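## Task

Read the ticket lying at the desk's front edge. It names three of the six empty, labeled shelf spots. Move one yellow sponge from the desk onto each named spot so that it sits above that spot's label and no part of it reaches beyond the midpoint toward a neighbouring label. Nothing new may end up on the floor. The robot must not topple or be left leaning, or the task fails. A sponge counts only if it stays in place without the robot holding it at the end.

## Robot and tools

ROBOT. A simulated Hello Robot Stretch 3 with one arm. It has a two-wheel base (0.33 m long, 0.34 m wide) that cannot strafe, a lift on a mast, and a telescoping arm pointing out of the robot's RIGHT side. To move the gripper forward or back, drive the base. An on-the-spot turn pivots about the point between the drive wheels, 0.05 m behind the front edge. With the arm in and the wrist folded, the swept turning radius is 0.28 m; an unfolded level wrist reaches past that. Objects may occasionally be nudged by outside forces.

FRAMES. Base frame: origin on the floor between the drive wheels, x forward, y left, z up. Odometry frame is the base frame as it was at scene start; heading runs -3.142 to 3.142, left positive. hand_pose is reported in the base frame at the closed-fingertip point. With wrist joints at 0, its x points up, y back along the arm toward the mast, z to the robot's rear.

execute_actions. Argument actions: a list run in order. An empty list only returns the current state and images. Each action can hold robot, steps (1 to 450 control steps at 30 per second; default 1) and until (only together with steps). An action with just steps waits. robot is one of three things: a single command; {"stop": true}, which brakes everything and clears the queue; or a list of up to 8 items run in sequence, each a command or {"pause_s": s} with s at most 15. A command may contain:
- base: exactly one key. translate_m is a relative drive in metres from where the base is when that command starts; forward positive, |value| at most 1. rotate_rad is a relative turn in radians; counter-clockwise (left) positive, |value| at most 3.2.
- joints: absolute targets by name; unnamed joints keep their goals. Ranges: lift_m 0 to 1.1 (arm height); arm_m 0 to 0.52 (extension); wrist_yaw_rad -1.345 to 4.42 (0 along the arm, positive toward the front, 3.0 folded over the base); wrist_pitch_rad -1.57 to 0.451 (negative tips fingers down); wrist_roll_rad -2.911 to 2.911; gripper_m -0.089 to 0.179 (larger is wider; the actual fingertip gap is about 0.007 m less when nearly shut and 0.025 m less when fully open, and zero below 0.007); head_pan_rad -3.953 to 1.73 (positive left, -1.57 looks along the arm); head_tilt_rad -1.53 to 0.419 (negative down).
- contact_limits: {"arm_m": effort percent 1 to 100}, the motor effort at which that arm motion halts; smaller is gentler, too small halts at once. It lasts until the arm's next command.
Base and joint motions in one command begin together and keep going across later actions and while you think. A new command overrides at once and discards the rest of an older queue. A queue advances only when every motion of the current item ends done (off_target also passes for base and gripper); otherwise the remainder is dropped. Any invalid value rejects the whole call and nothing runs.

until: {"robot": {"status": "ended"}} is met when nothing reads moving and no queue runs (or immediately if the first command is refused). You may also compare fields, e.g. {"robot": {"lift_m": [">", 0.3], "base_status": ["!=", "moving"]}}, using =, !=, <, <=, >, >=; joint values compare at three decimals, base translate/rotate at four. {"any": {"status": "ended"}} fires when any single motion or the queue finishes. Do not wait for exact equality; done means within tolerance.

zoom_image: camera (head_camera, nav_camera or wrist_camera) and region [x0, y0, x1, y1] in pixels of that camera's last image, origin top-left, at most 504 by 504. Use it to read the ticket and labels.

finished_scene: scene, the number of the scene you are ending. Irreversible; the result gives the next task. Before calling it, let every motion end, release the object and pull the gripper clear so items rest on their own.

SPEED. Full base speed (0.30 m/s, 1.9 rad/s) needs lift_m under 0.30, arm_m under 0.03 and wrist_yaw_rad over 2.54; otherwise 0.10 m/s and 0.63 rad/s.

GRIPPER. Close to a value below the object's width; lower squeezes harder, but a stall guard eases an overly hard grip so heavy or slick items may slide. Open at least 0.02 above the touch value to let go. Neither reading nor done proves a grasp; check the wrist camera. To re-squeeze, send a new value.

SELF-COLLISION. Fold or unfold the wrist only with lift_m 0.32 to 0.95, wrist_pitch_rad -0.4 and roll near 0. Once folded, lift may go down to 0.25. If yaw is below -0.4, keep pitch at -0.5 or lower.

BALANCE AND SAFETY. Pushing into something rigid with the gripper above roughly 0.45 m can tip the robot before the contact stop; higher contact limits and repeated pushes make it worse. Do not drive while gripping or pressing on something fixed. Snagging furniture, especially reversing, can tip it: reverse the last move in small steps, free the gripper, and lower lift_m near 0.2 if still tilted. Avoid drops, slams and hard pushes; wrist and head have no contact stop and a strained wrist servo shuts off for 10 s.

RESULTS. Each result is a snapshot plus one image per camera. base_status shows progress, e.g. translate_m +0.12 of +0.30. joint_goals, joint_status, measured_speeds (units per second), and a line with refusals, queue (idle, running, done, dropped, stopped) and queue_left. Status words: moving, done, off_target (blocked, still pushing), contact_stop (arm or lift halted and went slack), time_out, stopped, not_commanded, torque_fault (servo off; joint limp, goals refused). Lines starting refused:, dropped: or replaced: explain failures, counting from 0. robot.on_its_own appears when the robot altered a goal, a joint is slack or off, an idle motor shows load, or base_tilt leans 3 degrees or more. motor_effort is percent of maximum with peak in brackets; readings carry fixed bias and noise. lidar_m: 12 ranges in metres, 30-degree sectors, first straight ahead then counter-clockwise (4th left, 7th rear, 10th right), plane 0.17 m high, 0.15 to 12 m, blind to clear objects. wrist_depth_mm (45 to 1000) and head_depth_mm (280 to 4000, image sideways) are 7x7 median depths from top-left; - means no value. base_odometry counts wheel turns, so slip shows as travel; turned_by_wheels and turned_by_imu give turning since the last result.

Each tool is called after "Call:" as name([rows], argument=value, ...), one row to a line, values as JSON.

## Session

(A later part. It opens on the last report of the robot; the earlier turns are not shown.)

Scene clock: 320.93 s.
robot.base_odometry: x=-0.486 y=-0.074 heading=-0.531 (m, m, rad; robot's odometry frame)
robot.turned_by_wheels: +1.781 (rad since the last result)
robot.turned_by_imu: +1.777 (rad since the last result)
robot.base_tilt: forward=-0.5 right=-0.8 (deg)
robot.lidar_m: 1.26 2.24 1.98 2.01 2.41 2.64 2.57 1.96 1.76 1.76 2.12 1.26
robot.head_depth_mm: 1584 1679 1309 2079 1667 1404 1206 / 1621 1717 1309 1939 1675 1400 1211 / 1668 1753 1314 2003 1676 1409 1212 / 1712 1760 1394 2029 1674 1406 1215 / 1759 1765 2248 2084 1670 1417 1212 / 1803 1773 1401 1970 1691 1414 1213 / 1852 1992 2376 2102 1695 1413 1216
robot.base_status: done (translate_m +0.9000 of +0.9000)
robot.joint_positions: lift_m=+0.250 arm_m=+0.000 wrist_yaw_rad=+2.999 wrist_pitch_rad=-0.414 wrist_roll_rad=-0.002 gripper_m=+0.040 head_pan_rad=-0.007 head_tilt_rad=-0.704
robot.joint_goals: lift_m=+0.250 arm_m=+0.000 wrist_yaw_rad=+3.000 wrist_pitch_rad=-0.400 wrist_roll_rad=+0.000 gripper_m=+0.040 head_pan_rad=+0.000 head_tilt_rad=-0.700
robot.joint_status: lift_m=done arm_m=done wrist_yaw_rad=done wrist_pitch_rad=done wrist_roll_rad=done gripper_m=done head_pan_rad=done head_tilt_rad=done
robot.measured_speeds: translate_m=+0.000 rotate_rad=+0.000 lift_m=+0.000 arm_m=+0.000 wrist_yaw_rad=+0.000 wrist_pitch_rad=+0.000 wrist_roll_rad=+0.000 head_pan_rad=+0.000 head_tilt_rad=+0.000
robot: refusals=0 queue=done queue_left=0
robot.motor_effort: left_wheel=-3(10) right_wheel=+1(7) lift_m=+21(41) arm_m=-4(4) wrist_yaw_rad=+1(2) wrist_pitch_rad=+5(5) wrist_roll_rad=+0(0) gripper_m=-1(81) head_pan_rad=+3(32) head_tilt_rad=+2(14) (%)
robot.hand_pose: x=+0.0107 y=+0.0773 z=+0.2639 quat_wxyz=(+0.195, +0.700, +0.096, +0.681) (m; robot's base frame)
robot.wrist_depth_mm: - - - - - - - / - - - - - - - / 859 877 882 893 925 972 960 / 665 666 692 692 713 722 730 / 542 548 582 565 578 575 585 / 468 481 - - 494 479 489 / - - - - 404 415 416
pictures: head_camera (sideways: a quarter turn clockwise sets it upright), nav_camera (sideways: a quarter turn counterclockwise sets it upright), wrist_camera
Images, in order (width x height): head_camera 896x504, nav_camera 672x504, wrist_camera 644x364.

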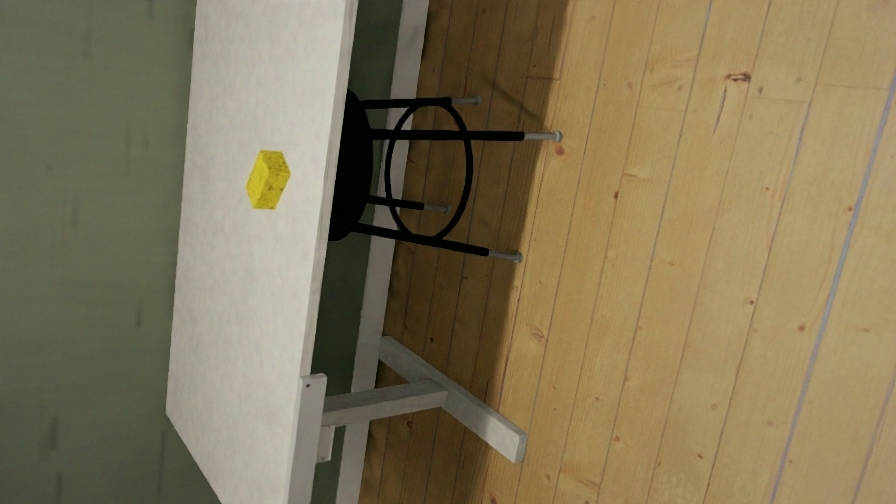

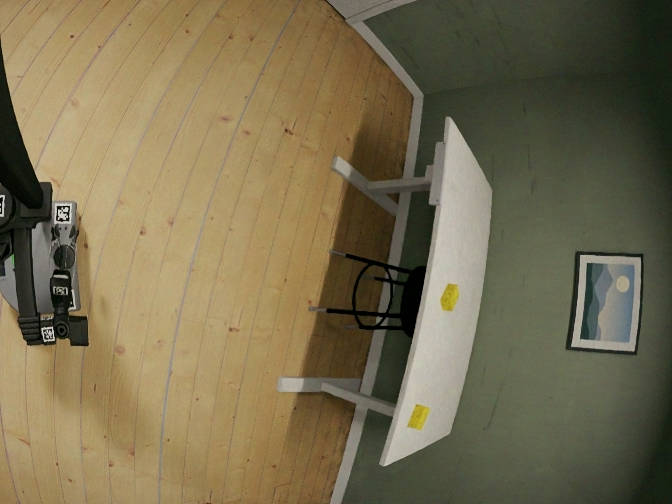

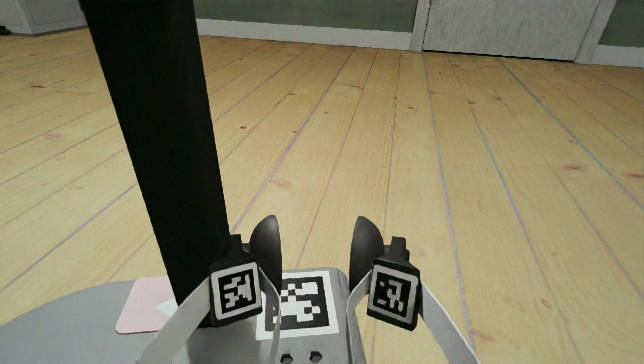

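Call:
execute_actions([
  {"robot":[{"base":{"translate_m":0.58}},{"base":{"rotate_rad":1.361},"joints":{"head_pan_rad":-1.57,"head_tilt_rad":-0.8}},{"joints":{"lift_m":0.8}},{"joints":{"wrist_yaw_rad":1.0,"gripper_m":0.13}}],"steps":450,"until":{"robot":{"status":"ended"}}},
  {"steps":200,"until":{"robot":{"status":"ended"}}},
])

Scene clock: 336.90 s.
robot.base_odometry: x=+0.014 y=-0.368 heading=+0.829 (m, m, rad; robot's odometry frame)
robot.turned_by_wheels: +1.361 (rad since the last result)
robot.turned_by_imu: +1.349 (rad since the last result)
robot.base_tilt: forward=-0.4 right=-0.8 (deg)
robot.lidar_m: 1.80 1.96 2.88 3.13 2.48 1.97 1.95 1.73 0.72 0.72 1.13 1.82
robot.head_depth_mm: 1164 1265 1024 817 1512 1386 - / 1171 1281 1022 818 1523 1408 - / 1181 1287 1025 819 1522 1382 - / 1188 1300 1032 822 1555 1349 - / 1200 1305 1034 822 1526 1403 - / 1215 1318 1033 850 1569 1369 1136 / 1219 1319 1036 849 1564 1339 1175
robot.base_status: done (rotate_rad +1.3609 of +1.3610)
robot.joint_positions: lift_m=+0.800 arm_m=+0.000 wrist_yaw_rad=+1.002 wrist_pitch_rad=-0.414 wrist_roll_rad=-0.002 gripper_m=+0.130 head_pan_rad=-1.563 head_tilt_rad=-0.790
robot.joint_goals: lift_m=+0.800 arm_m=+0.000 wrist_yaw_rad=+1.000 wrist_pitch_rad=-0.400 wrist_roll_rad=+0.000 gripper_m=+0.130 head_pan_rad=-1.570 head_tilt_rad=-0.800
robot.joint_status: lift_m=done arm_m=done wrist_yaw_rad=done wrist_pitch_rad=done wrist_roll_rad=done gripper_m=done head_pan_rad=done head_tilt_rad=done
robot.measured_speeds: translate_m=+0.000 rotate_rad=+0.000 lift_m=+0.000 arm_m=+0.000 wrist_yaw_rad=+0.000 wrist_pitch_rad=+0.000 wrist_roll_rad=+0.000 head_pan_rad=+0.000 head_tilt_rad=+0.000
robot: refusals=0 queue=done queue_left=0
robot.motor_effort: left_wheel=-2(10) right_wheel=+1(8) lift_m=+41(43) arm_m=-5(5) wrist_yaw_rad=-2(2) wrist_pitch_rad=+5(5) wrist_roll_rad=+0(0) gripper_m=+0(80) head_pan_rad=-2(31) head_tilt_rad=-5(18) (%)
robot.hand_pose: x=+0.1680 y=-0.2665 z=+0.8131 quat_wxyz=(+0.678, +0.460, -0.536, +0.205) (m; robot's base frame)
robot.wrist_depth_mm: - - - - - - 941 / - - - - 772 784 821 / - - - - 577 530 546 / - - - - - 446 408 / - - - - - - 356 / - - - - - - - / 947 942 973 - - 971 -
pictures: head_camera (sideways: a quarter turn clockwise sets it upright), nav_camera (sideways: a quarter turn counterclockwise sets it upright), wrist_camera
Images, in order (width x height): head_camera 896x504, nav_camera 672x504, wrist_camera 644x364.

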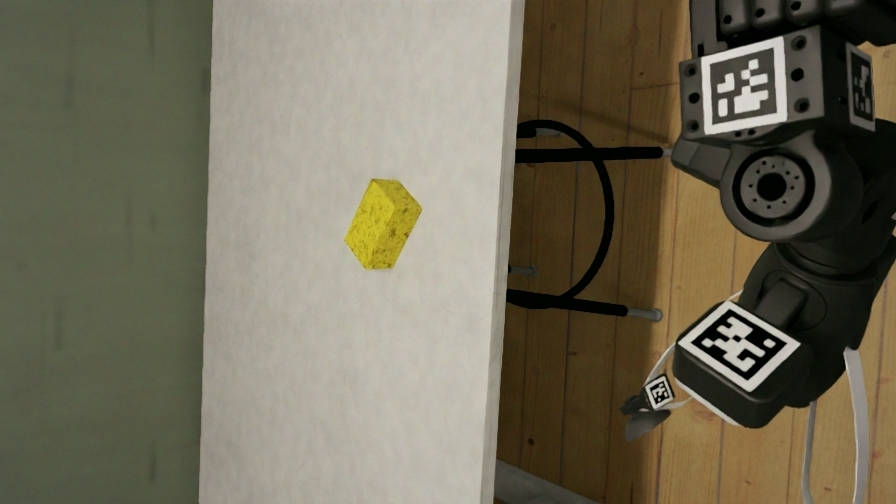

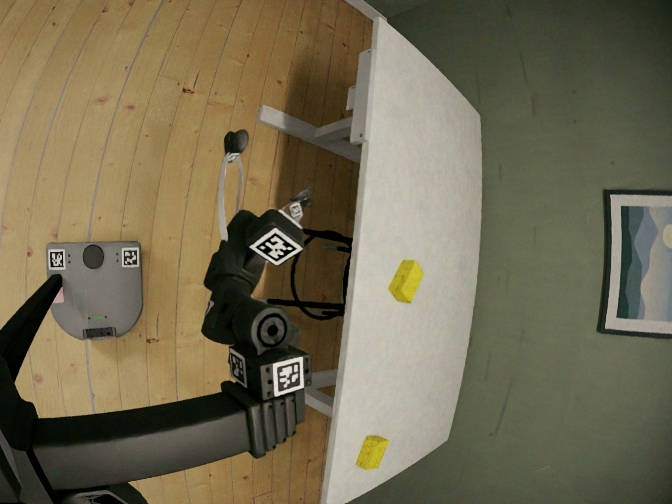

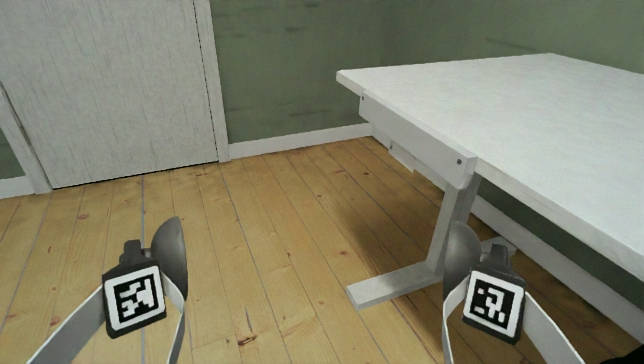

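Call:
execute_actions([
  {"robot":[{"base":{"translate_m":-0.2},"joints":{"lift_m":0.84}},{"joints":{"arm_m":0.43},"contact_limits":{"arm_m":15}}],"steps":450,"until":{"robot":{"status":"ended"}}},
])

Scene clock: 350.37 s.
robot.base_odometry: x=-0.121 y=-0.516 heading=+0.829 (m, m, rad; robot's odometry frame)
robot.turned_by_wheels: +0.000 (rad since the last result)
robot.turned_by_imu: +0.001 (rad since the last result)
robot.base_tilt: forward=-0.4 right=-0.8 (deg)
robot.lidar_m: 2.00 2.18 3.01 3.12 2.23 1.76 1.74 1.70 0.93 0.69 0.83 2.02
robot.head_depth_mm: 1151 1246 1056 - - 1286 1167 / 1155 1255 - 795 1522 1333 1169 / 1155 1256 985 822 1528 1336 1176 / 1173 1273 956 825 1490 1332 1175 / 1180 1305 960 824 1523 1336 1171 / 1188 1294 1033 825 1520 1340 1173 / 1194 1298 1071 824 1567 1342 1175
robot.base_status: done (translate_m -0.2000 of -0.2000)
robot.joint_positions: lift_m=+0.840 arm_m=+0.430 wrist_yaw_rad=+1.000 wrist_pitch_rad=-0.414 wrist_roll_rad=-0.002 gripper_m=+0.130 head_pan_rad=-1.563 head_tilt_rad=-0.790
robot.joint_goals: lift_m=+0.840 arm_m=+0.430 wrist_yaw_rad=+1.000 wrist_pitch_rad=-0.400 wrist_roll_rad=+0.000 gripper_m=+0.130 head_pan_rad=-1.570 head_tilt_rad=-0.800
robot.joint_status: lift_m=done arm_m=done wrist_yaw_rad=done wrist_pitch_rad=done wrist_roll_rad=done gripper_m=done head_pan_rad=done head_tilt_rad=done
robot.measured_speeds: translate_m=+0.000 rotate_rad=+0.000 lift_m=+0.000 arm_m=+0.000 wrist_yaw_rad=+0.000 wrist_pitch_rad=+0.000 wrist_roll_rad=+0.000 head_pan_rad=+0.000 head_tilt_rad=+0.000
robot: refusals=0 queue=done queue_left=0
robot.motor_effort: left_wheel=-3(7) right_wheel=+1(1) lift_m=+41(42) arm_m=+3(3) wrist_yaw_rad=+0(2) wrist_pitch_rad=+5(5) wrist_roll_rad=+0(1) gripper_m=-1(0) head_pan_rad=-2(3) head_tilt_rad=-5(5) (%)
robot.contact_limits: arm_m 15 (drawing in: default 22, maximum 36; extending or still: default 29, maximum 48)
robot.hand_pose: x=+0.1677 y=-0.6963 z=+0.8531 quat_wxyz=(+0.678, +0.459, -0.537, +0.204) (m; robot's base frame)
robot.wrist_depth_mm: - - - - - 738 586 / - - - 862 894 760 610 / - 622 595 604 620 621 596 / - 450 451 465 464 473 484 / - 399 368 372 379 396 386 / - - 309 313 316 330 323 / - 261 269 262 229 267 278
pictures: head_camera (sideways: a quarter turn clockwise sets it upright), nav_camera (sideways: a quarter turn counterclockwise sets it upright), wrist_camera
Images, in order (width x height): head_camera 896x504, nav_camera 672x504, wrist_camera 644x364.

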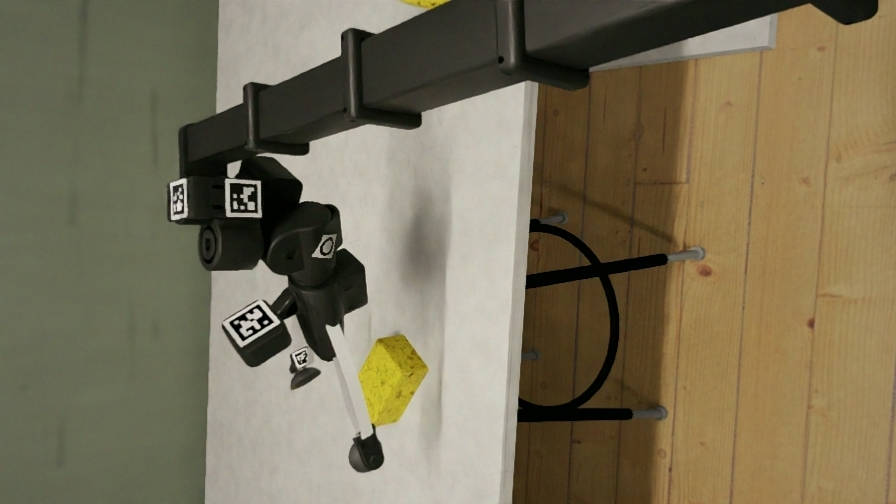

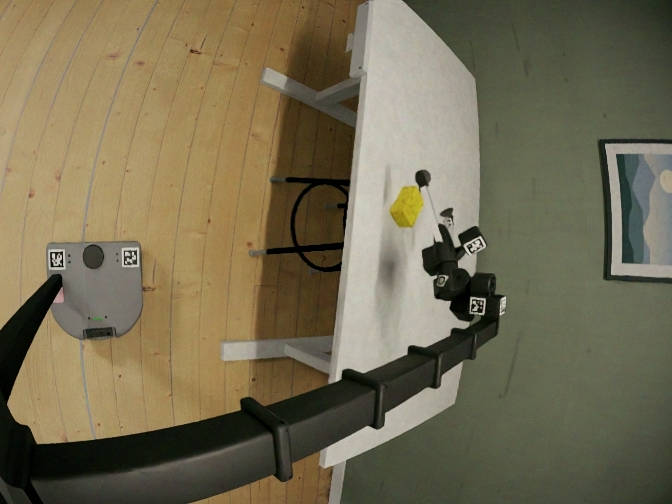

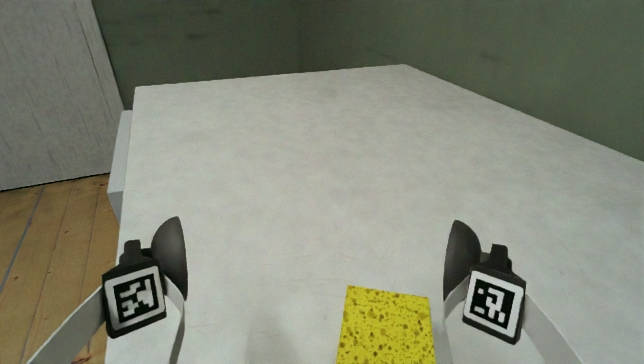

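Call:
execute_actions([
  {"robot":[{"joints":{"arm_m":0.48},"contact_limits":{"arm_m":15}},{"joints":{"lift_m":0.77}}],"steps":450,"until":{"robot":{"status":"ended"}}},
])

Scene clock: 356.77 s.
robot.base_odometry: x=-0.121 y=-0.516 heading=+0.829 (m, m, rad; robot's odometry frame)
robot.turned_by_wheels: +0.000 (rad since the last result)
robot.turned_by_imu: +0.001 (rad since the last result)
robot.base_tilt: forward=-0.5 right=-0.9 (deg)
robot.lidar_m: 2.00 2.18 2.99 3.13 2.23 1.77 1.74 1.71 0.93 0.69 0.83 2.02
robot.head_depth_mm: 1145 1244 1018 818 - - 1149 / 1153 1253 1060 - 1527 1319 1165 / 1159 1277 956 822 1526 1339 1170 / 1160 1281 - 824 1490 1332 1174 / 1178 1278 1107 824 1522 1346 1173 / 1186 1301 1051 826 1527 1348 1174 / 1188 1304 1038 828 1569 1342 1180
robot.base_status: done (translate_m -0.2000 of -0.2000)
robot.joint_positions: lift_m=+0.770 arm_m=+0.480 wrist_yaw_rad=+1.000 wrist_pitch_rad=-0.414 wrist_roll_rad=-0.002 gripper_m=+0.130 head_pan_rad=-1.563 head_tilt_rad=-0.790
robot.joint_goals: lift_m=+0.770 arm_m=+0.480 wrist_yaw_rad=+1.000 wrist_pitch_rad=-0.400 wrist_roll_rad=+0.000 gripper_m=+0.130 head_pan_rad=-1.570 head_tilt_rad=-0.800
robot.joint_status: lift_m=done arm_m=done wrist_yaw_rad=done wrist_pitch_rad=done wrist_roll_rad=done gripper_m=done head_pan_rad=done head_tilt_rad=done
robot.measured_speeds: translate_m=+0.000 rotate_rad=+0.000 lift_m=+0.000 arm_m=+0.000 wrist_yaw_rad=+0.000 wrist_pitch_rad=+0.000 wrist_roll_rad=+0.000 head_pan_rad=+0.000 head_tilt_rad=+0.000
robot: refusals=0 queue=done queue_left=0
robot.motor_effort: left_wheel=-2(2) right_wheel=+1(1) lift_m=+21(40) arm_m=+3(4) wrist_yaw_rad=+0(0) wrist_pitch_rad=+5(5) wrist_roll_rad=+1(1) gripper_m=+0(0) head_pan_rad=-2(3) head_tilt_rad=-5(5) (%)
robot.contact_limits: arm_m 15 (drawing in: default 22, maximum 36; extending or still: default 29, maximum 48)
robot.hand_pose: x=+0.1677 y=-0.7463 z=+0.7839 quat_wxyz=(+0.678, +0.459, -0.537, +0.204) (m; robot's base frame)
robot.wrist_depth_mm: - - - - 916 692 553 / - 602 624 635 658 651 562 / - 425 437 442 449 456 467 / 356 327 331 337 338 344 348 / 273 274 269 272 274 288 281 / 221 - 225 173 222 240 236 / 194 188 189 148 193 193 203
pictures: head_camera (sideways: a quarter turn clockwise sets it upright), nav_camera (sideways: a quarter turn counterclockwise sets it upright), wrist_camera
Images, in order (width x height): head_camera 896x504, nav_camera 672x504, wrist_camera 644x364.

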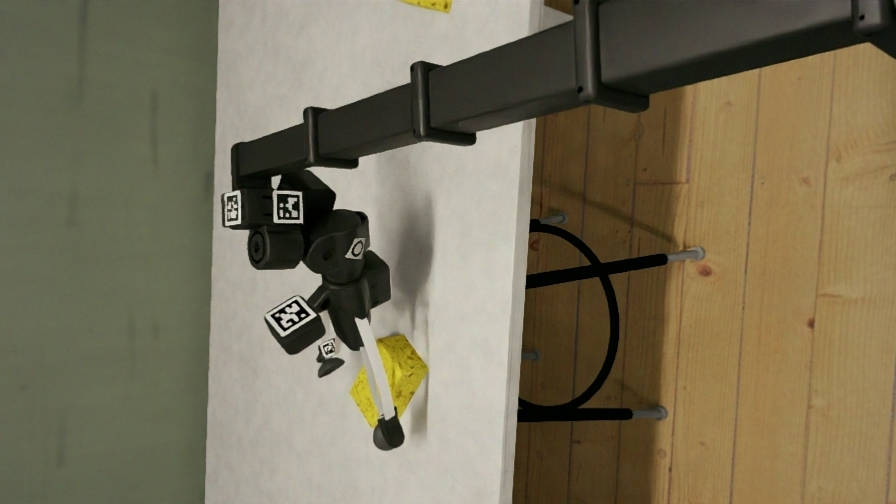

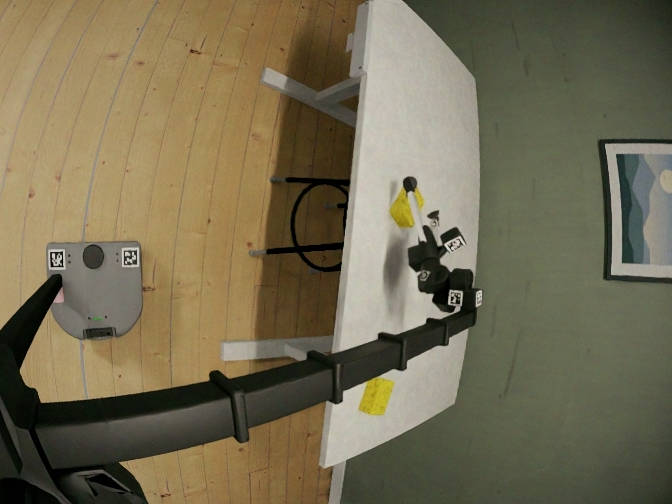

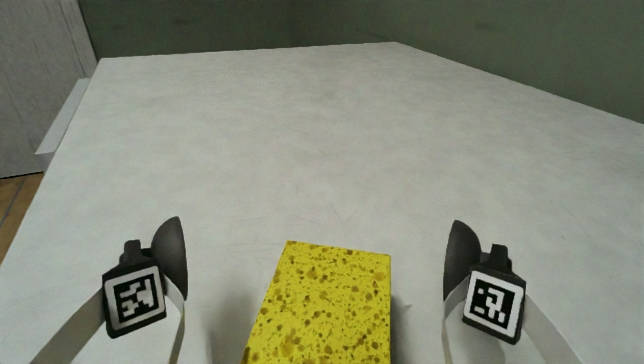

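Call:
execute_actions([
  {"robot":[{"base":{"translate_m":-0.038},"joints":{"arm_m":0.456}},{"joints":{"lift_m":0.73}}],"steps":450,"until":{"robot":{"status":"ended"}}},
])

Scene clock: 362.90 s.
robot.base_odometry: x=-0.146 y=-0.544 heading=+0.829 (m, m, rad; robot's odometry frame)
robot.turned_by_wheels: +0.000 (rad since the last result)
robot.turned_by_imu: +0.001 (rad since the last result)
robot.base_tilt: forward=-0.6 right=-0.8 (deg)
robot.lidar_m: 2.04 2.22 3.03 3.15 2.18 1.72 1.71 1.70 0.91 0.69 0.84 2.06
robot.head_depth_mm: 1142 1246 1021 794 1454 - - / 1144 1249 1058 - 1527 1309 1166 / 1153 1258 - 810 1521 1338 1165 / 1169 1273 1110 801 1495 1332 1174 / 1171 1278 1090 803 1466 1326 1176 / 1184 1290 1027 812 1493 1344 1176 / 1187 1297 1035 826 1527 1346 1177
robot.base_status: done (translate_m -0.0380 of -0.0380)
robot.joint_positions: lift_m=+0.730 arm_m=+0.456 wrist_yaw_rad=+1.000 wrist_pitch_rad=-0.414 wrist_roll_rad=-0.002 gripper_m=+0.130 head_pan_rad=-1.563 head_tilt_rad=-0.790
robot.joint_goals: lift_m=+0.730 arm_m=+0.456 wrist_yaw_rad=+1.000 wrist_pitch_rad=-0.400 wrist_roll_rad=+0.000 gripper_m=+0.130 head_pan_rad=-1.570 head_tilt_rad=-0.800
robot.joint_status: lift_m=done arm_m=done wrist_yaw_rad=done wrist_pitch_rad=done wrist_roll_rad=done gripper_m=done head_pan_rad=done head_tilt_rad=done
robot.measured_speeds: translate_m=+0.000 rotate_rad=+0.000 lift_m=+0.000 arm_m=+0.000 wrist_yaw_rad=+0.000 wrist_pitch_rad=+0.000 wrist_roll_rad=+0.000 head_pan_rad=+0.000 head_tilt_rad=+0.000
robot: refusals=0 queue=done queue_left=0
robot.motor_effort: left_wheel=-2(5) right_wheel=+1(1) lift_m=+21(22) arm_m=-4(11) wrist_yaw_rad=+1(0) wrist_pitch_rad=+5(5) wrist_roll_rad=+1(1) gripper_m=+0(0) head_pan_rad=-2(2) head_tilt_rad=-5(5) (%)
robot.hand_pose: x=+0.1677 y=-0.7230 z=+0.7439 quat_wxyz=(+0.678, +0.459, -0.537, +0.204) (m; robot's base frame)
robot.wrist_depth_mm: - - - - 866 704 560 / - 473 492 501 516 538 536 / - 332 339 345 352 359 367 / 266 256 260 182 267 272 277 / 206 216 202 147 215 226 220 / 174 - 167 135 178 189 184 / - 147 153 149 155 152 158
pictures: head_camera (sideways: a quarter turn clockwise sets it upright), nav_camera (sideways: a quarter turn counterclockwise sets it upright), wrist_camera
Images, in order (width x height): head_camera 896x504, nav_camera 672x504, wrist_camera 644x364.

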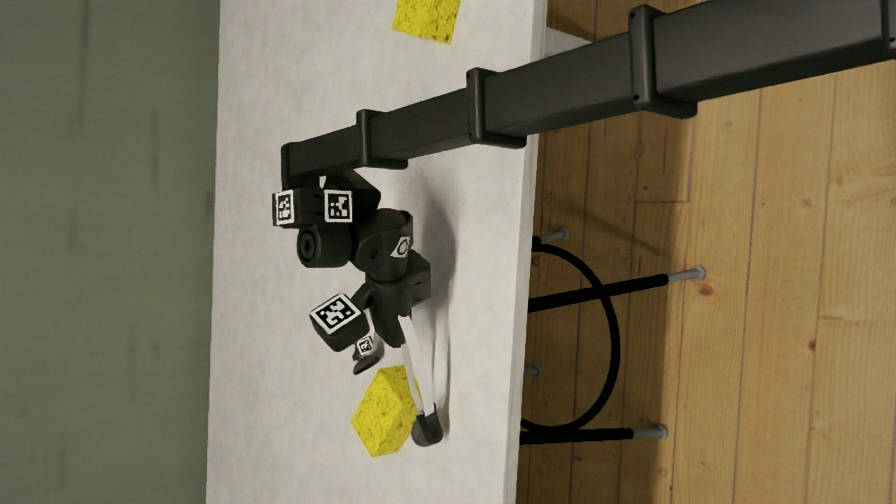

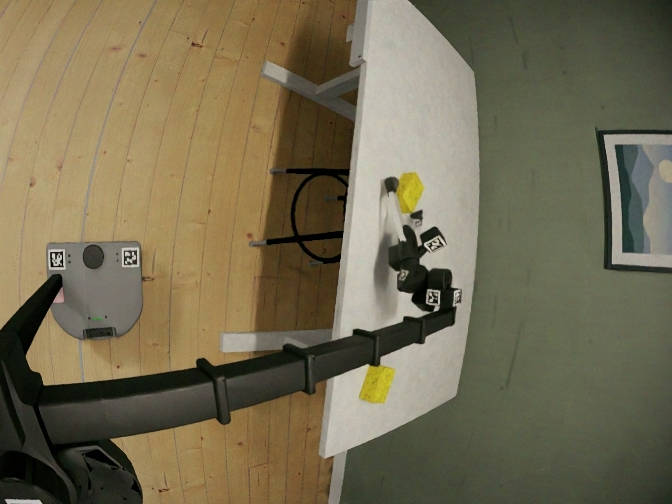

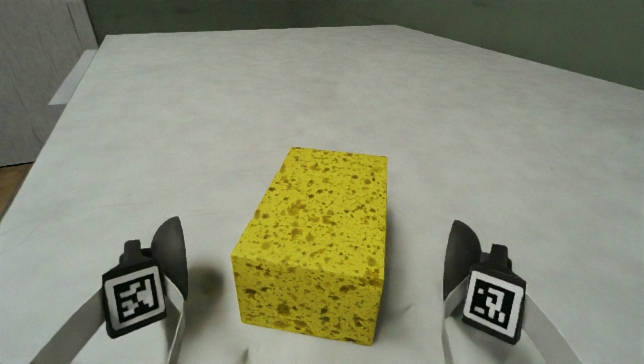

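Call:
execute_actions([
  {"robot":[{"base":{"translate_m":0.045},"joints":{"arm_m":0.485,"lift_m":0.735}},{"joints":{"gripper_m":0.035}},{"pause_s":0.5},{"joints":{"lift_m":0.80}}],"steps":450,"until":{"robot":{"status":"ended"}}},
])

Scene clock: 369.90 s.
robot.base_odometry: x=-0.116 y=-0.511 heading=+0.829 (m, m, rad; robot's odometry frame)
robot.turned_by_wheels: +0.000 (rad since the last result)
robot.turned_by_imu: +0.002 (rad since the last result)
robot.base_tilt: forward=-0.4 right=-0.8 (deg)
robot.lidar_m: 1.99 2.18 3.00 3.14 2.24 1.77 1.75 1.71 0.93 0.69 0.83 2.01
robot.head_depth_mm: 1142 1236 1022 838 - - 1170 / 1154 1263 1064 - 1513 1339 1167 / 1164 1267 960 822 1516 1332 1164 / 1165 1287 941 821 1451 1310 1176 / 1179 1282 962 824 1529 1336 1170 / 1189 1289 1068 823 1488 1345 1180 / 1191 1300 1035 826 1569 1345 1173
robot.base_status: done (translate_m +0.0450 of +0.0450)
robot.joint_positions: lift_m=+0.800 arm_m=+0.485 wrist_yaw_rad=+0.999 wrist_pitch_rad=-0.414 wrist_roll_rad=-0.001 gripper_m=+0.036 head_pan_rad=-1.563 head_tilt_rad=-0.790
robot.joint_goals: lift_m=+0.800 arm_m=+0.485 wrist_yaw_rad=+1.000 wrist_pitch_rad=-0.400 wrist_roll_rad=+0.000 gripper_m=+0.035 head_pan_rad=-1.570 head_tilt_rad=-0.800
robot.joint_status: lift_m=done arm_m=done wrist_yaw_rad=done wrist_pitch_rad=done wrist_roll_rad=done gripper_m=done head_pan_rad=done head_tilt_rad=done
robot.measured_speeds: translate_m=+0.000 rotate_rad=+0.000 lift_m=+0.000 arm_m=+0.000 wrist_yaw_rad=+0.000 wrist_pitch_rad=+0.000 wrist_roll_rad=+0.000 head_pan_rad=+0.000 head_tilt_rad=+0.000
robot: refusals=0 queue=done queue_left=0
robot.motor_effort: left_wheel=-2(2) right_wheel=+1(4) lift_m=+41(42) arm_m=+2(0) wrist_yaw_rad=+1(2) wrist_pitch_rad=+5(5) wrist_roll_rad=+0(1) gripper_m=-15(92) head_pan_rad=-2(2) head_tilt_rad=-5(6) (%)
robot.hand_pose: x=+0.1676 y=-0.7515 z=+0.8131 quat_wxyz=(+0.678, +0.459, -0.537, +0.204) (m; robot's base frame)
robot.wrist_depth_mm: - - - - 926 681 539 / - 711 724 739 756 683 560 / - 488 494 508 521 525 531 / 415 377 384 392 394 399 405 / 329 309 310 156 319 320 323 / 265 260 132 132 135 269 271 / 222 224 118 114 217 231 232
pictures: head_camera (sideways: a quarter turn clockwise sets it upright), nav_camera (sideways: a quarter turn counterclockwise sets it upright), wrist_camera
Images, in order (width x height): head_camera 896x504, nav_camera 672x504, wrist_camera 644x364.

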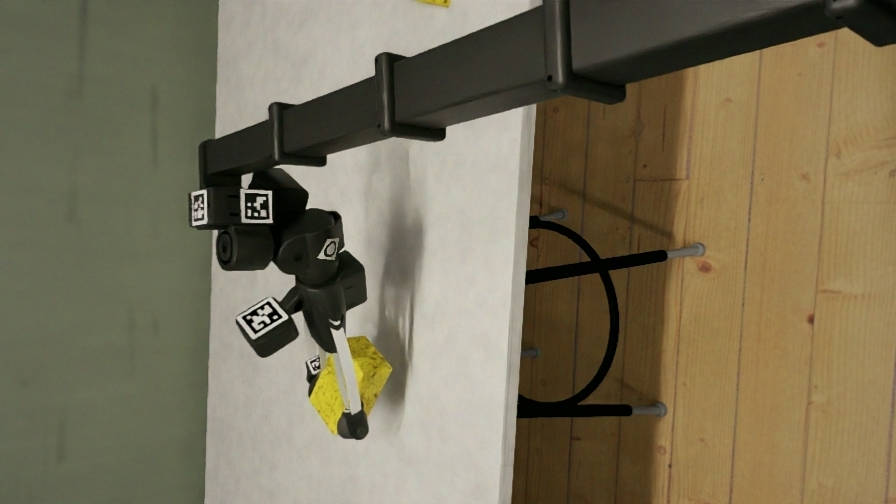

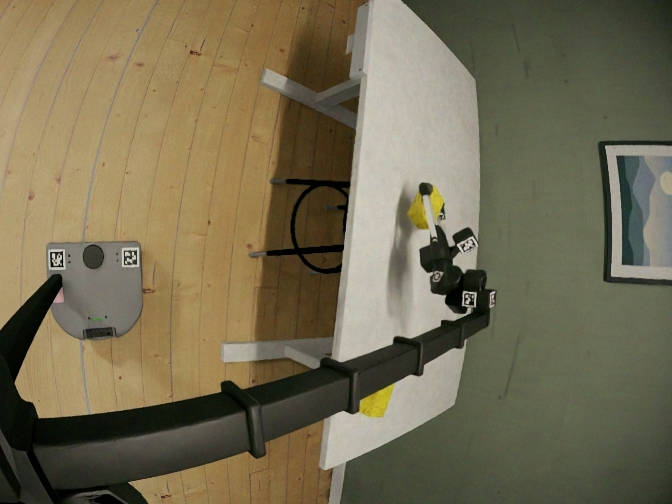

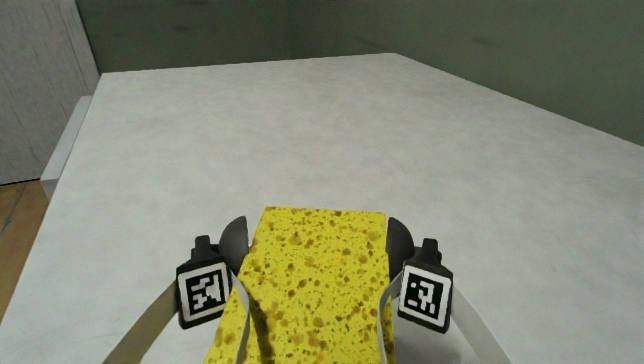

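Call:
execute_actions([
  {"robot":[{"joints":{"arm_m":0.0}},{"base":{"rotate_rad":1.168}},{"base":{"translate_m":0.9},"joints":{"lift_m":0.56,"wrist_yaw_rad":0.0,"wrist_pitch_rad":-0.25}},{"base":{"translate_m":0.9}},{"base":{"translate_m":0.84}},{"base":{"rotate_rad":1.974}}],"steps":450,"until":{"robot":{"status":"ended"}}},
  {"steps":450,"until":{"robot":{"status":"ended"}}},
  {"steps":450,"until":{"robot":{"status":"ended"}}},
])

Scene clock: 419.40 s.
robot.base_odometry: x=-1.208 y=+1.893 heading=-2.312 (m, m, rad; robot's odometry frame)
robot.turned_by_wheels: +3.142 (rad since the last result)
robot.turned_by_imu: +3.138 (rad since the last result)
robot.base_tilt: forward=-0.5 right=-0.9 (deg)
robot.lidar_m: 2.46 2.69 3.56 3.30 1.63 1.31 0.87 0.89 0.86 0.59 0.96 1.15
robot.head_depth_mm: 697 594 913 1044 974 1233 1167 / 705 597 930 1054 958 1260 1190 / 709 600 942 1061 977 1254 1186 / 574 580 758 1034 1002 704 1170 / 765 867 999 1181 1440 1340 1172 / 775 881 1013 1197 1454 1344 1172 / 780 887 1025 1217 1464 1347 1175
robot.base_status: done (rotate_rad +1.9739 of +1.9740)
robot.joint_positions: lift_m=+0.560 arm_m=+0.000 wrist_yaw_rad=+0.001 wrist_pitch_rad=-0.276 wrist_roll_rad=-0.001 gripper_m=+0.036 head_pan_rad=-1.563 head_tilt_rad=-0.790
robot.joint_goals: lift_m=+0.560 arm_m=+0.000 wrist_yaw_rad=+0.000 wrist_pitch_rad=-0.250 wrist_roll_rad=+0.000 gripper_m=+0.035 head_pan_rad=-1.570 head_tilt_rad=-0.800
robot.joint_status: lift_m=done arm_m=done wrist_yaw_rad=done wrist_pitch_rad=done wrist_roll_rad=done gripper_m=done head_pan_rad=done head_tilt_rad=done
robot.measured_speeds: translate_m=+0.000 rotate_rad=+0.000 lift_m=+0.000 arm_m=+0.000 wrist_yaw_rad=+0.000 wrist_pitch_rad=+0.000 wrist_roll_rad=+0.000 head_pan_rad=+0.000 head_tilt_rad=+0.000
robot: refusals=0 queue=done queue_left=0
robot.motor_effort: left_wheel=-3(8) right_wheel=+1(4) lift_m=+21(42) arm_m=-4(2) wrist_yaw_rad=-1(4) wrist_pitch_rad=+9(9) wrist_roll_rad=+0(0) gripper_m=-15(15) head_pan_rad=-1(2) head_tilt_rad=-5(5) (%)
robot.hand_pose: x=-0.0212 y=-0.3853 z=+0.6061 quat_wxyz=(+0.701, +0.098, -0.700, -0.097) (m; robot's base frame)
robot.wrist_depth_mm: 647 619 588 402 522 497 478 / 696 661 621 447 547 524 500 / 745 701 664 515 579 554 532 / 809 765 719 454 418 447 480 / 878 827 761 156 366 369 358 / 921 887 132 132 136 678 639 / 801 807 118 114 680 704 682
pictures: head_camera (sideways: a quarter turn clockwise sets it upright), nav_camera (sideways: a quarter turn counterclockwise sets it upright), wrist_camera
Images, in order (width x height): head_camera 896x504, nav_camera 672x504, wrist_camera 644x364.

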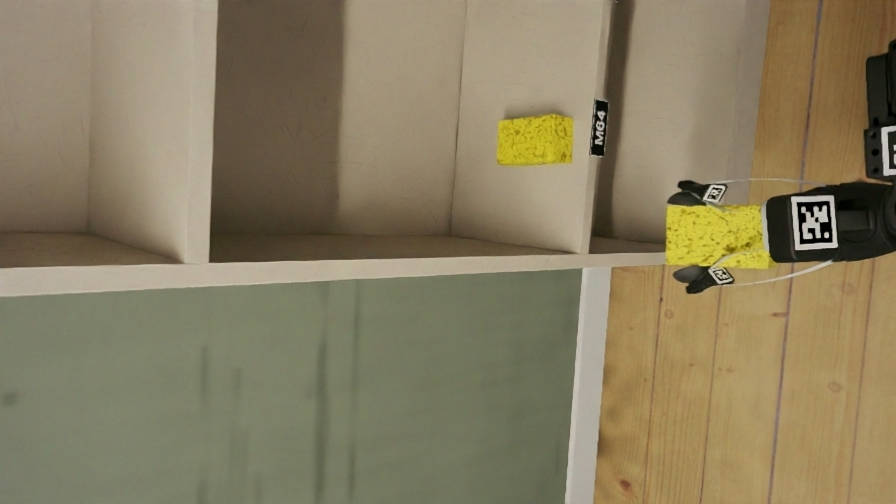

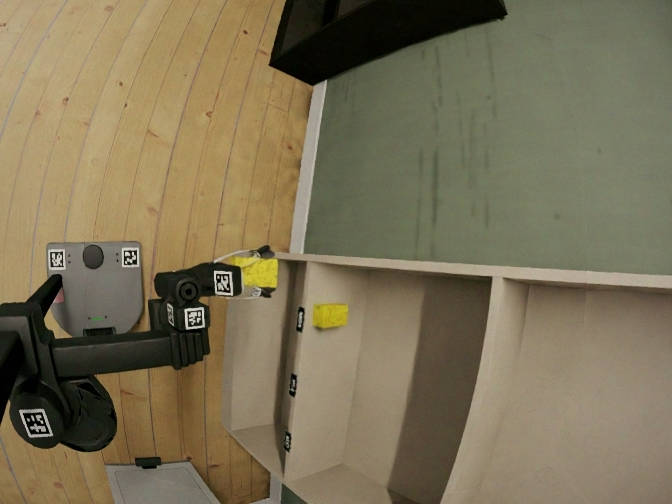

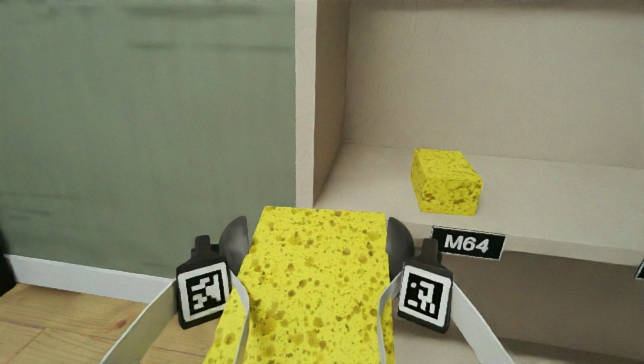

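Call:
execute_actions([
  {"robot":{"base":{"translate_m":-0.35}},"steps":450,"until":{"robot":{"status":"ended"}}},
])

Scene clock: 426.40 s.
robot.base_odometry: x=-0.972 y=+2.151 heading=-2.312 (m, m, rad; robot's odometry frame)
robot.turned_by_wheels: +0.000 (rad since the last result)
robot.turned_by_imu: -0.002 (rad since the last result)
robot.base_tilt: forward=-0.4 right=-0.8 (deg)
robot.lidar_m: 2.81 3.09 3.75 2.39 1.20 0.96 0.52 0.58 0.62 0.79 0.69 1.39
robot.head_depth_mm: 662 538 852 999 927 1203 1156 / 666 566 867 1016 929 1233 1180 / 670 568 873 1027 931 1205 1189 / 671 570 890 1036 953 703 1165 / 677 572 902 1038 957 1234 1173 / 684 575 910 1053 927 1263 1174 / 693 577 918 1030 982 1241 1176
robot.base_status: done (translate_m -0.3500 of -0.3500)
robot.joint_positions: lift_m=+0.560 arm_m=+0.000 wrist_yaw_rad=+0.001 wrist_pitch_rad=-0.276 wrist_roll_rad=-0.001 gripper_m=+0.036 head_pan_rad=-1.563 head_tilt_rad=-0.790
robot.joint_goals: lift_m=+0.560 arm_m=+0.000 wrist_yaw_rad=+0.000 wrist_pitch_rad=-0.250 wrist_roll_rad=+0.000 gripper_m=+0.035 head_pan_rad=-1.570 head_tilt_rad=-0.800
robot.joint_status: lift_m=done arm_m=done wrist_yaw_rad=done wrist_pitch_rad=done wrist_roll_rad=done gripper_m=done head_pan_rad=done head_tilt_rad=done
robot.measured_speeds: translate_m=+0.000 rotate_rad=+0.000 lift_m=+0.000 arm_m=+0.000 wrist_yaw_rad=+0.000 wrist_pitch_rad=+0.000 wrist_roll_rad=+0.000 head_pan_rad=+0.000 head_tilt_rad=+0.000
robot: refusals=0 queue=done queue_left=0
robot.motor_effort: left_wheel=-2(7) right_wheel=+1(3) lift_m=+22(21) arm_m=-4(4) wrist_yaw_rad=-1(1) wrist_pitch_rad=+9(9) wrist_roll_rad=+1(0) gripper_m=-14(15) head_pan_rad=-2(3) head_tilt_rad=-5(5) (%)
robot.hand_pose: x=-0.0212 y=-0.3853 z=+0.6061 quat_wxyz=(+0.701, +0.098, -0.700, -0.097) (m; robot's base frame)
robot.wrist_depth_mm: 416 530 519 494 469 454 433 / 420 563 544 527 494 475 457 / 431 542 578 556 530 505 477 / 405 388 446 460 464 469 464 / 435 372 352 156 349 353 359 / 504 587 132 132 136 314 304 / 757 623 118 114 672 646 484
pictures: head_camera (sideways: a quarter turn clockwise sets it upright), nav_camera (sideways: a quarter turn counterclockwise sets it upright), wrist_camera
Images, in order (width x height): head_camera 896x504, nav_camera 672x504, wrist_camera 644x364.

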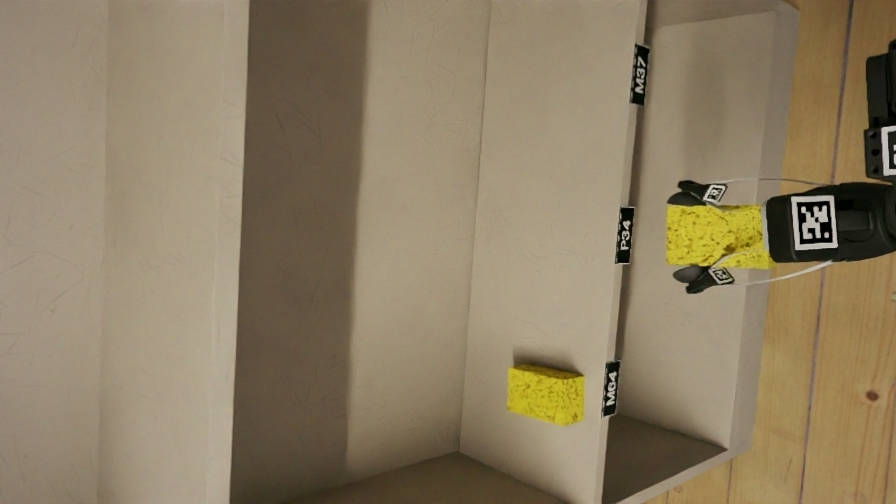

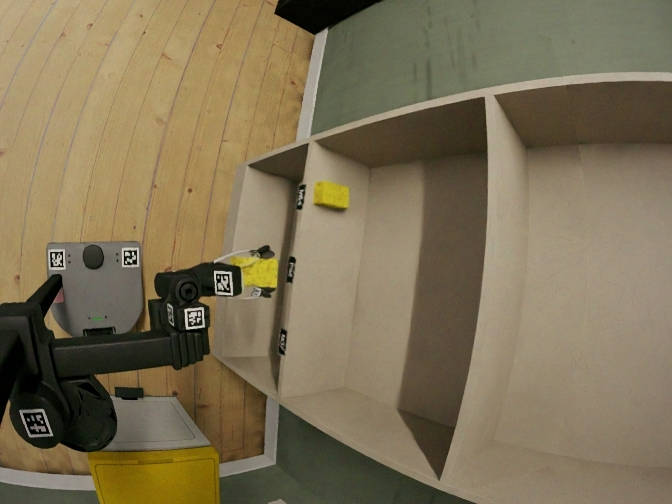

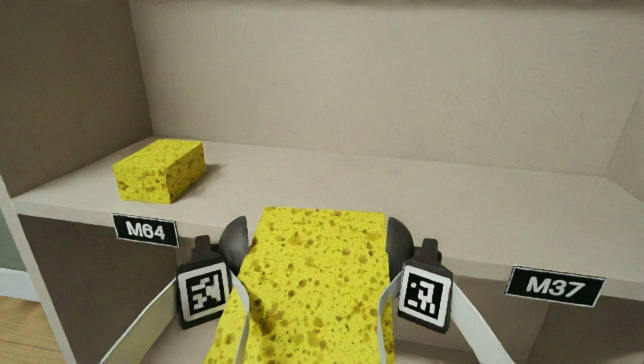

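Call:
execute_actions([
  {"robot":{"base":{"translate_m":-0.16},"joints":{"wrist_yaw_rad":-0.25}},"steps":450,"until":{"robot":{"status":"ended"}}},
])

Scene clock: 433.27 s.
robot.base_odometry: x=-0.864 y=+2.269 heading=-2.312 (m, m, rad; robot's odometry frame)
robot.turned_by_wheels: +0.000 (rad since the last result)
robot.turned_by_imu: +0.000 (rad since the last result)
robot.base_tilt: forward=-0.3 right=-1.0 (deg)
robot.lidar_m: 2.97 3.24 3.46 2.04 0.99 0.37 0.36 0.40 0.53 0.77 0.78 1.35
robot.head_depth_mm: 640 537 789 784 827 1311 1174 / 647 541 835 981 934 1084 1170 / 652 542 847 990 927 700 - / 660 544 857 1009 932 1241 1173 / 665 545 870 1026 937 1236 1168 / 673 546 884 1034 956 1239 1173 / 677 575 894 1037 947 1242 1179
robot.base_status: done (translate_m -0.1600 of -0.1600)
robot.joint_positions: lift_m=+0.560 arm_m=+0.000 wrist_yaw_rad=-0.248 wrist_pitch_rad=-0.276 wrist_roll_rad=-0.001 gripper_m=+0.036 head_pan_rad=-1.563 head_tilt_rad=-0.790
robot.joint_goals: lift_m=+0.560 arm_m=+0.000 wrist_yaw_rad=-0.250 wrist_pitch_rad=-0.250 wrist_roll_rad=+0.000 gripper_m=+0.035 head_pan_rad=-1.570 head_tilt_rad=-0.800
robot.joint_status: lift_m=done arm_m=done wrist_yaw_rad=done wrist_pitch_rad=done wrist_roll_rad=done gripper_m=done head_pan_rad=done head_tilt_rad=done
robot.measured_speeds: translate_m=+0.000 rotate_rad=+0.000 lift_m=+0.000 arm_m=+0.000 wrist_yaw_rad=+0.000 wrist_pitch_rad=+0.000 wrist_roll_rad=+0.000 head_pan_rad=+0.000 head_tilt_rad=+0.000
robot: refusals=0 queue=done queue_left=0
robot.motor_effort: left_wheel=-2(8) right_wheel=+1(1) lift_m=+22(21) arm_m=-3(5) wrist_yaw_rad=-2(3) wrist_pitch_rad=+9(9) wrist_roll_rad=+0(0) gripper_m=-15(16) head_pan_rad=-2(2) head_tilt_rad=-5(5) (%)
robot.hand_pose: x=-0.0805 y=-0.3779 z=+0.6061 quat_wxyz=(+0.684, +0.010, -0.706, -0.183) (m; robot's base frame)
robot.wrist_depth_mm: 439 447 455 462 450 255 535 / 466 480 480 490 452 273 576 / 491 508 512 527 455 291 611 / 432 439 443 450 409 620 649 / 328 331 336 155 340 680 707 / 299 615 132 132 135 737 768 / 658 663 118 114 372 800 799
pictures: head_camera (sideways: a quarter turn clockwise sets it upright), nav_camera (sideways: a quarter turn counterclockwise sets it upright), wrist_camera
Images, in order (width x height): head_camera 896x504, nav_camera 672x504, wrist_camera 644x364.

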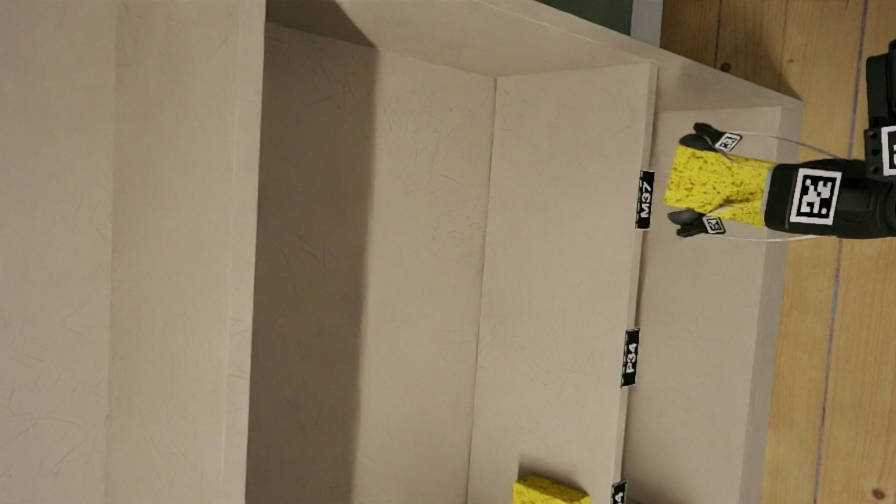

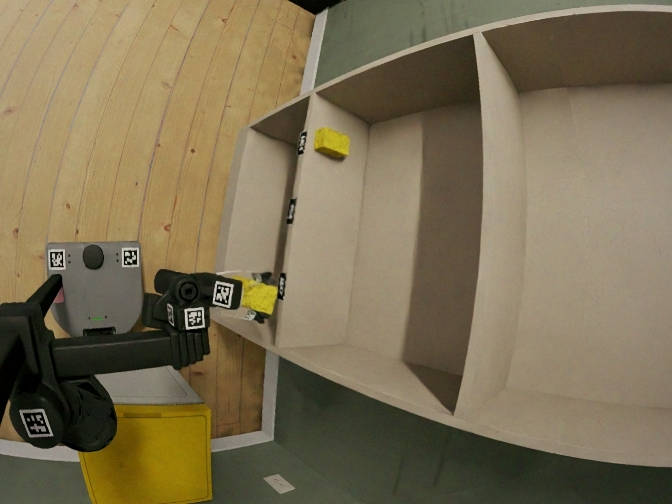

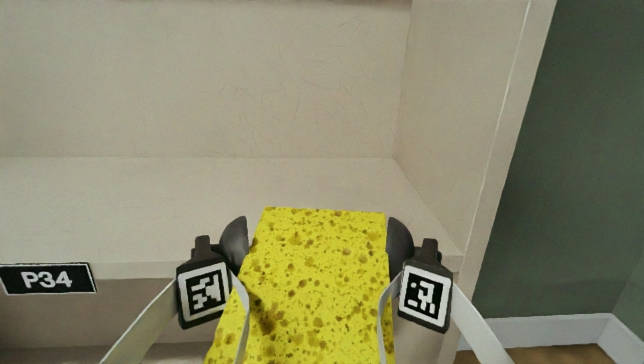

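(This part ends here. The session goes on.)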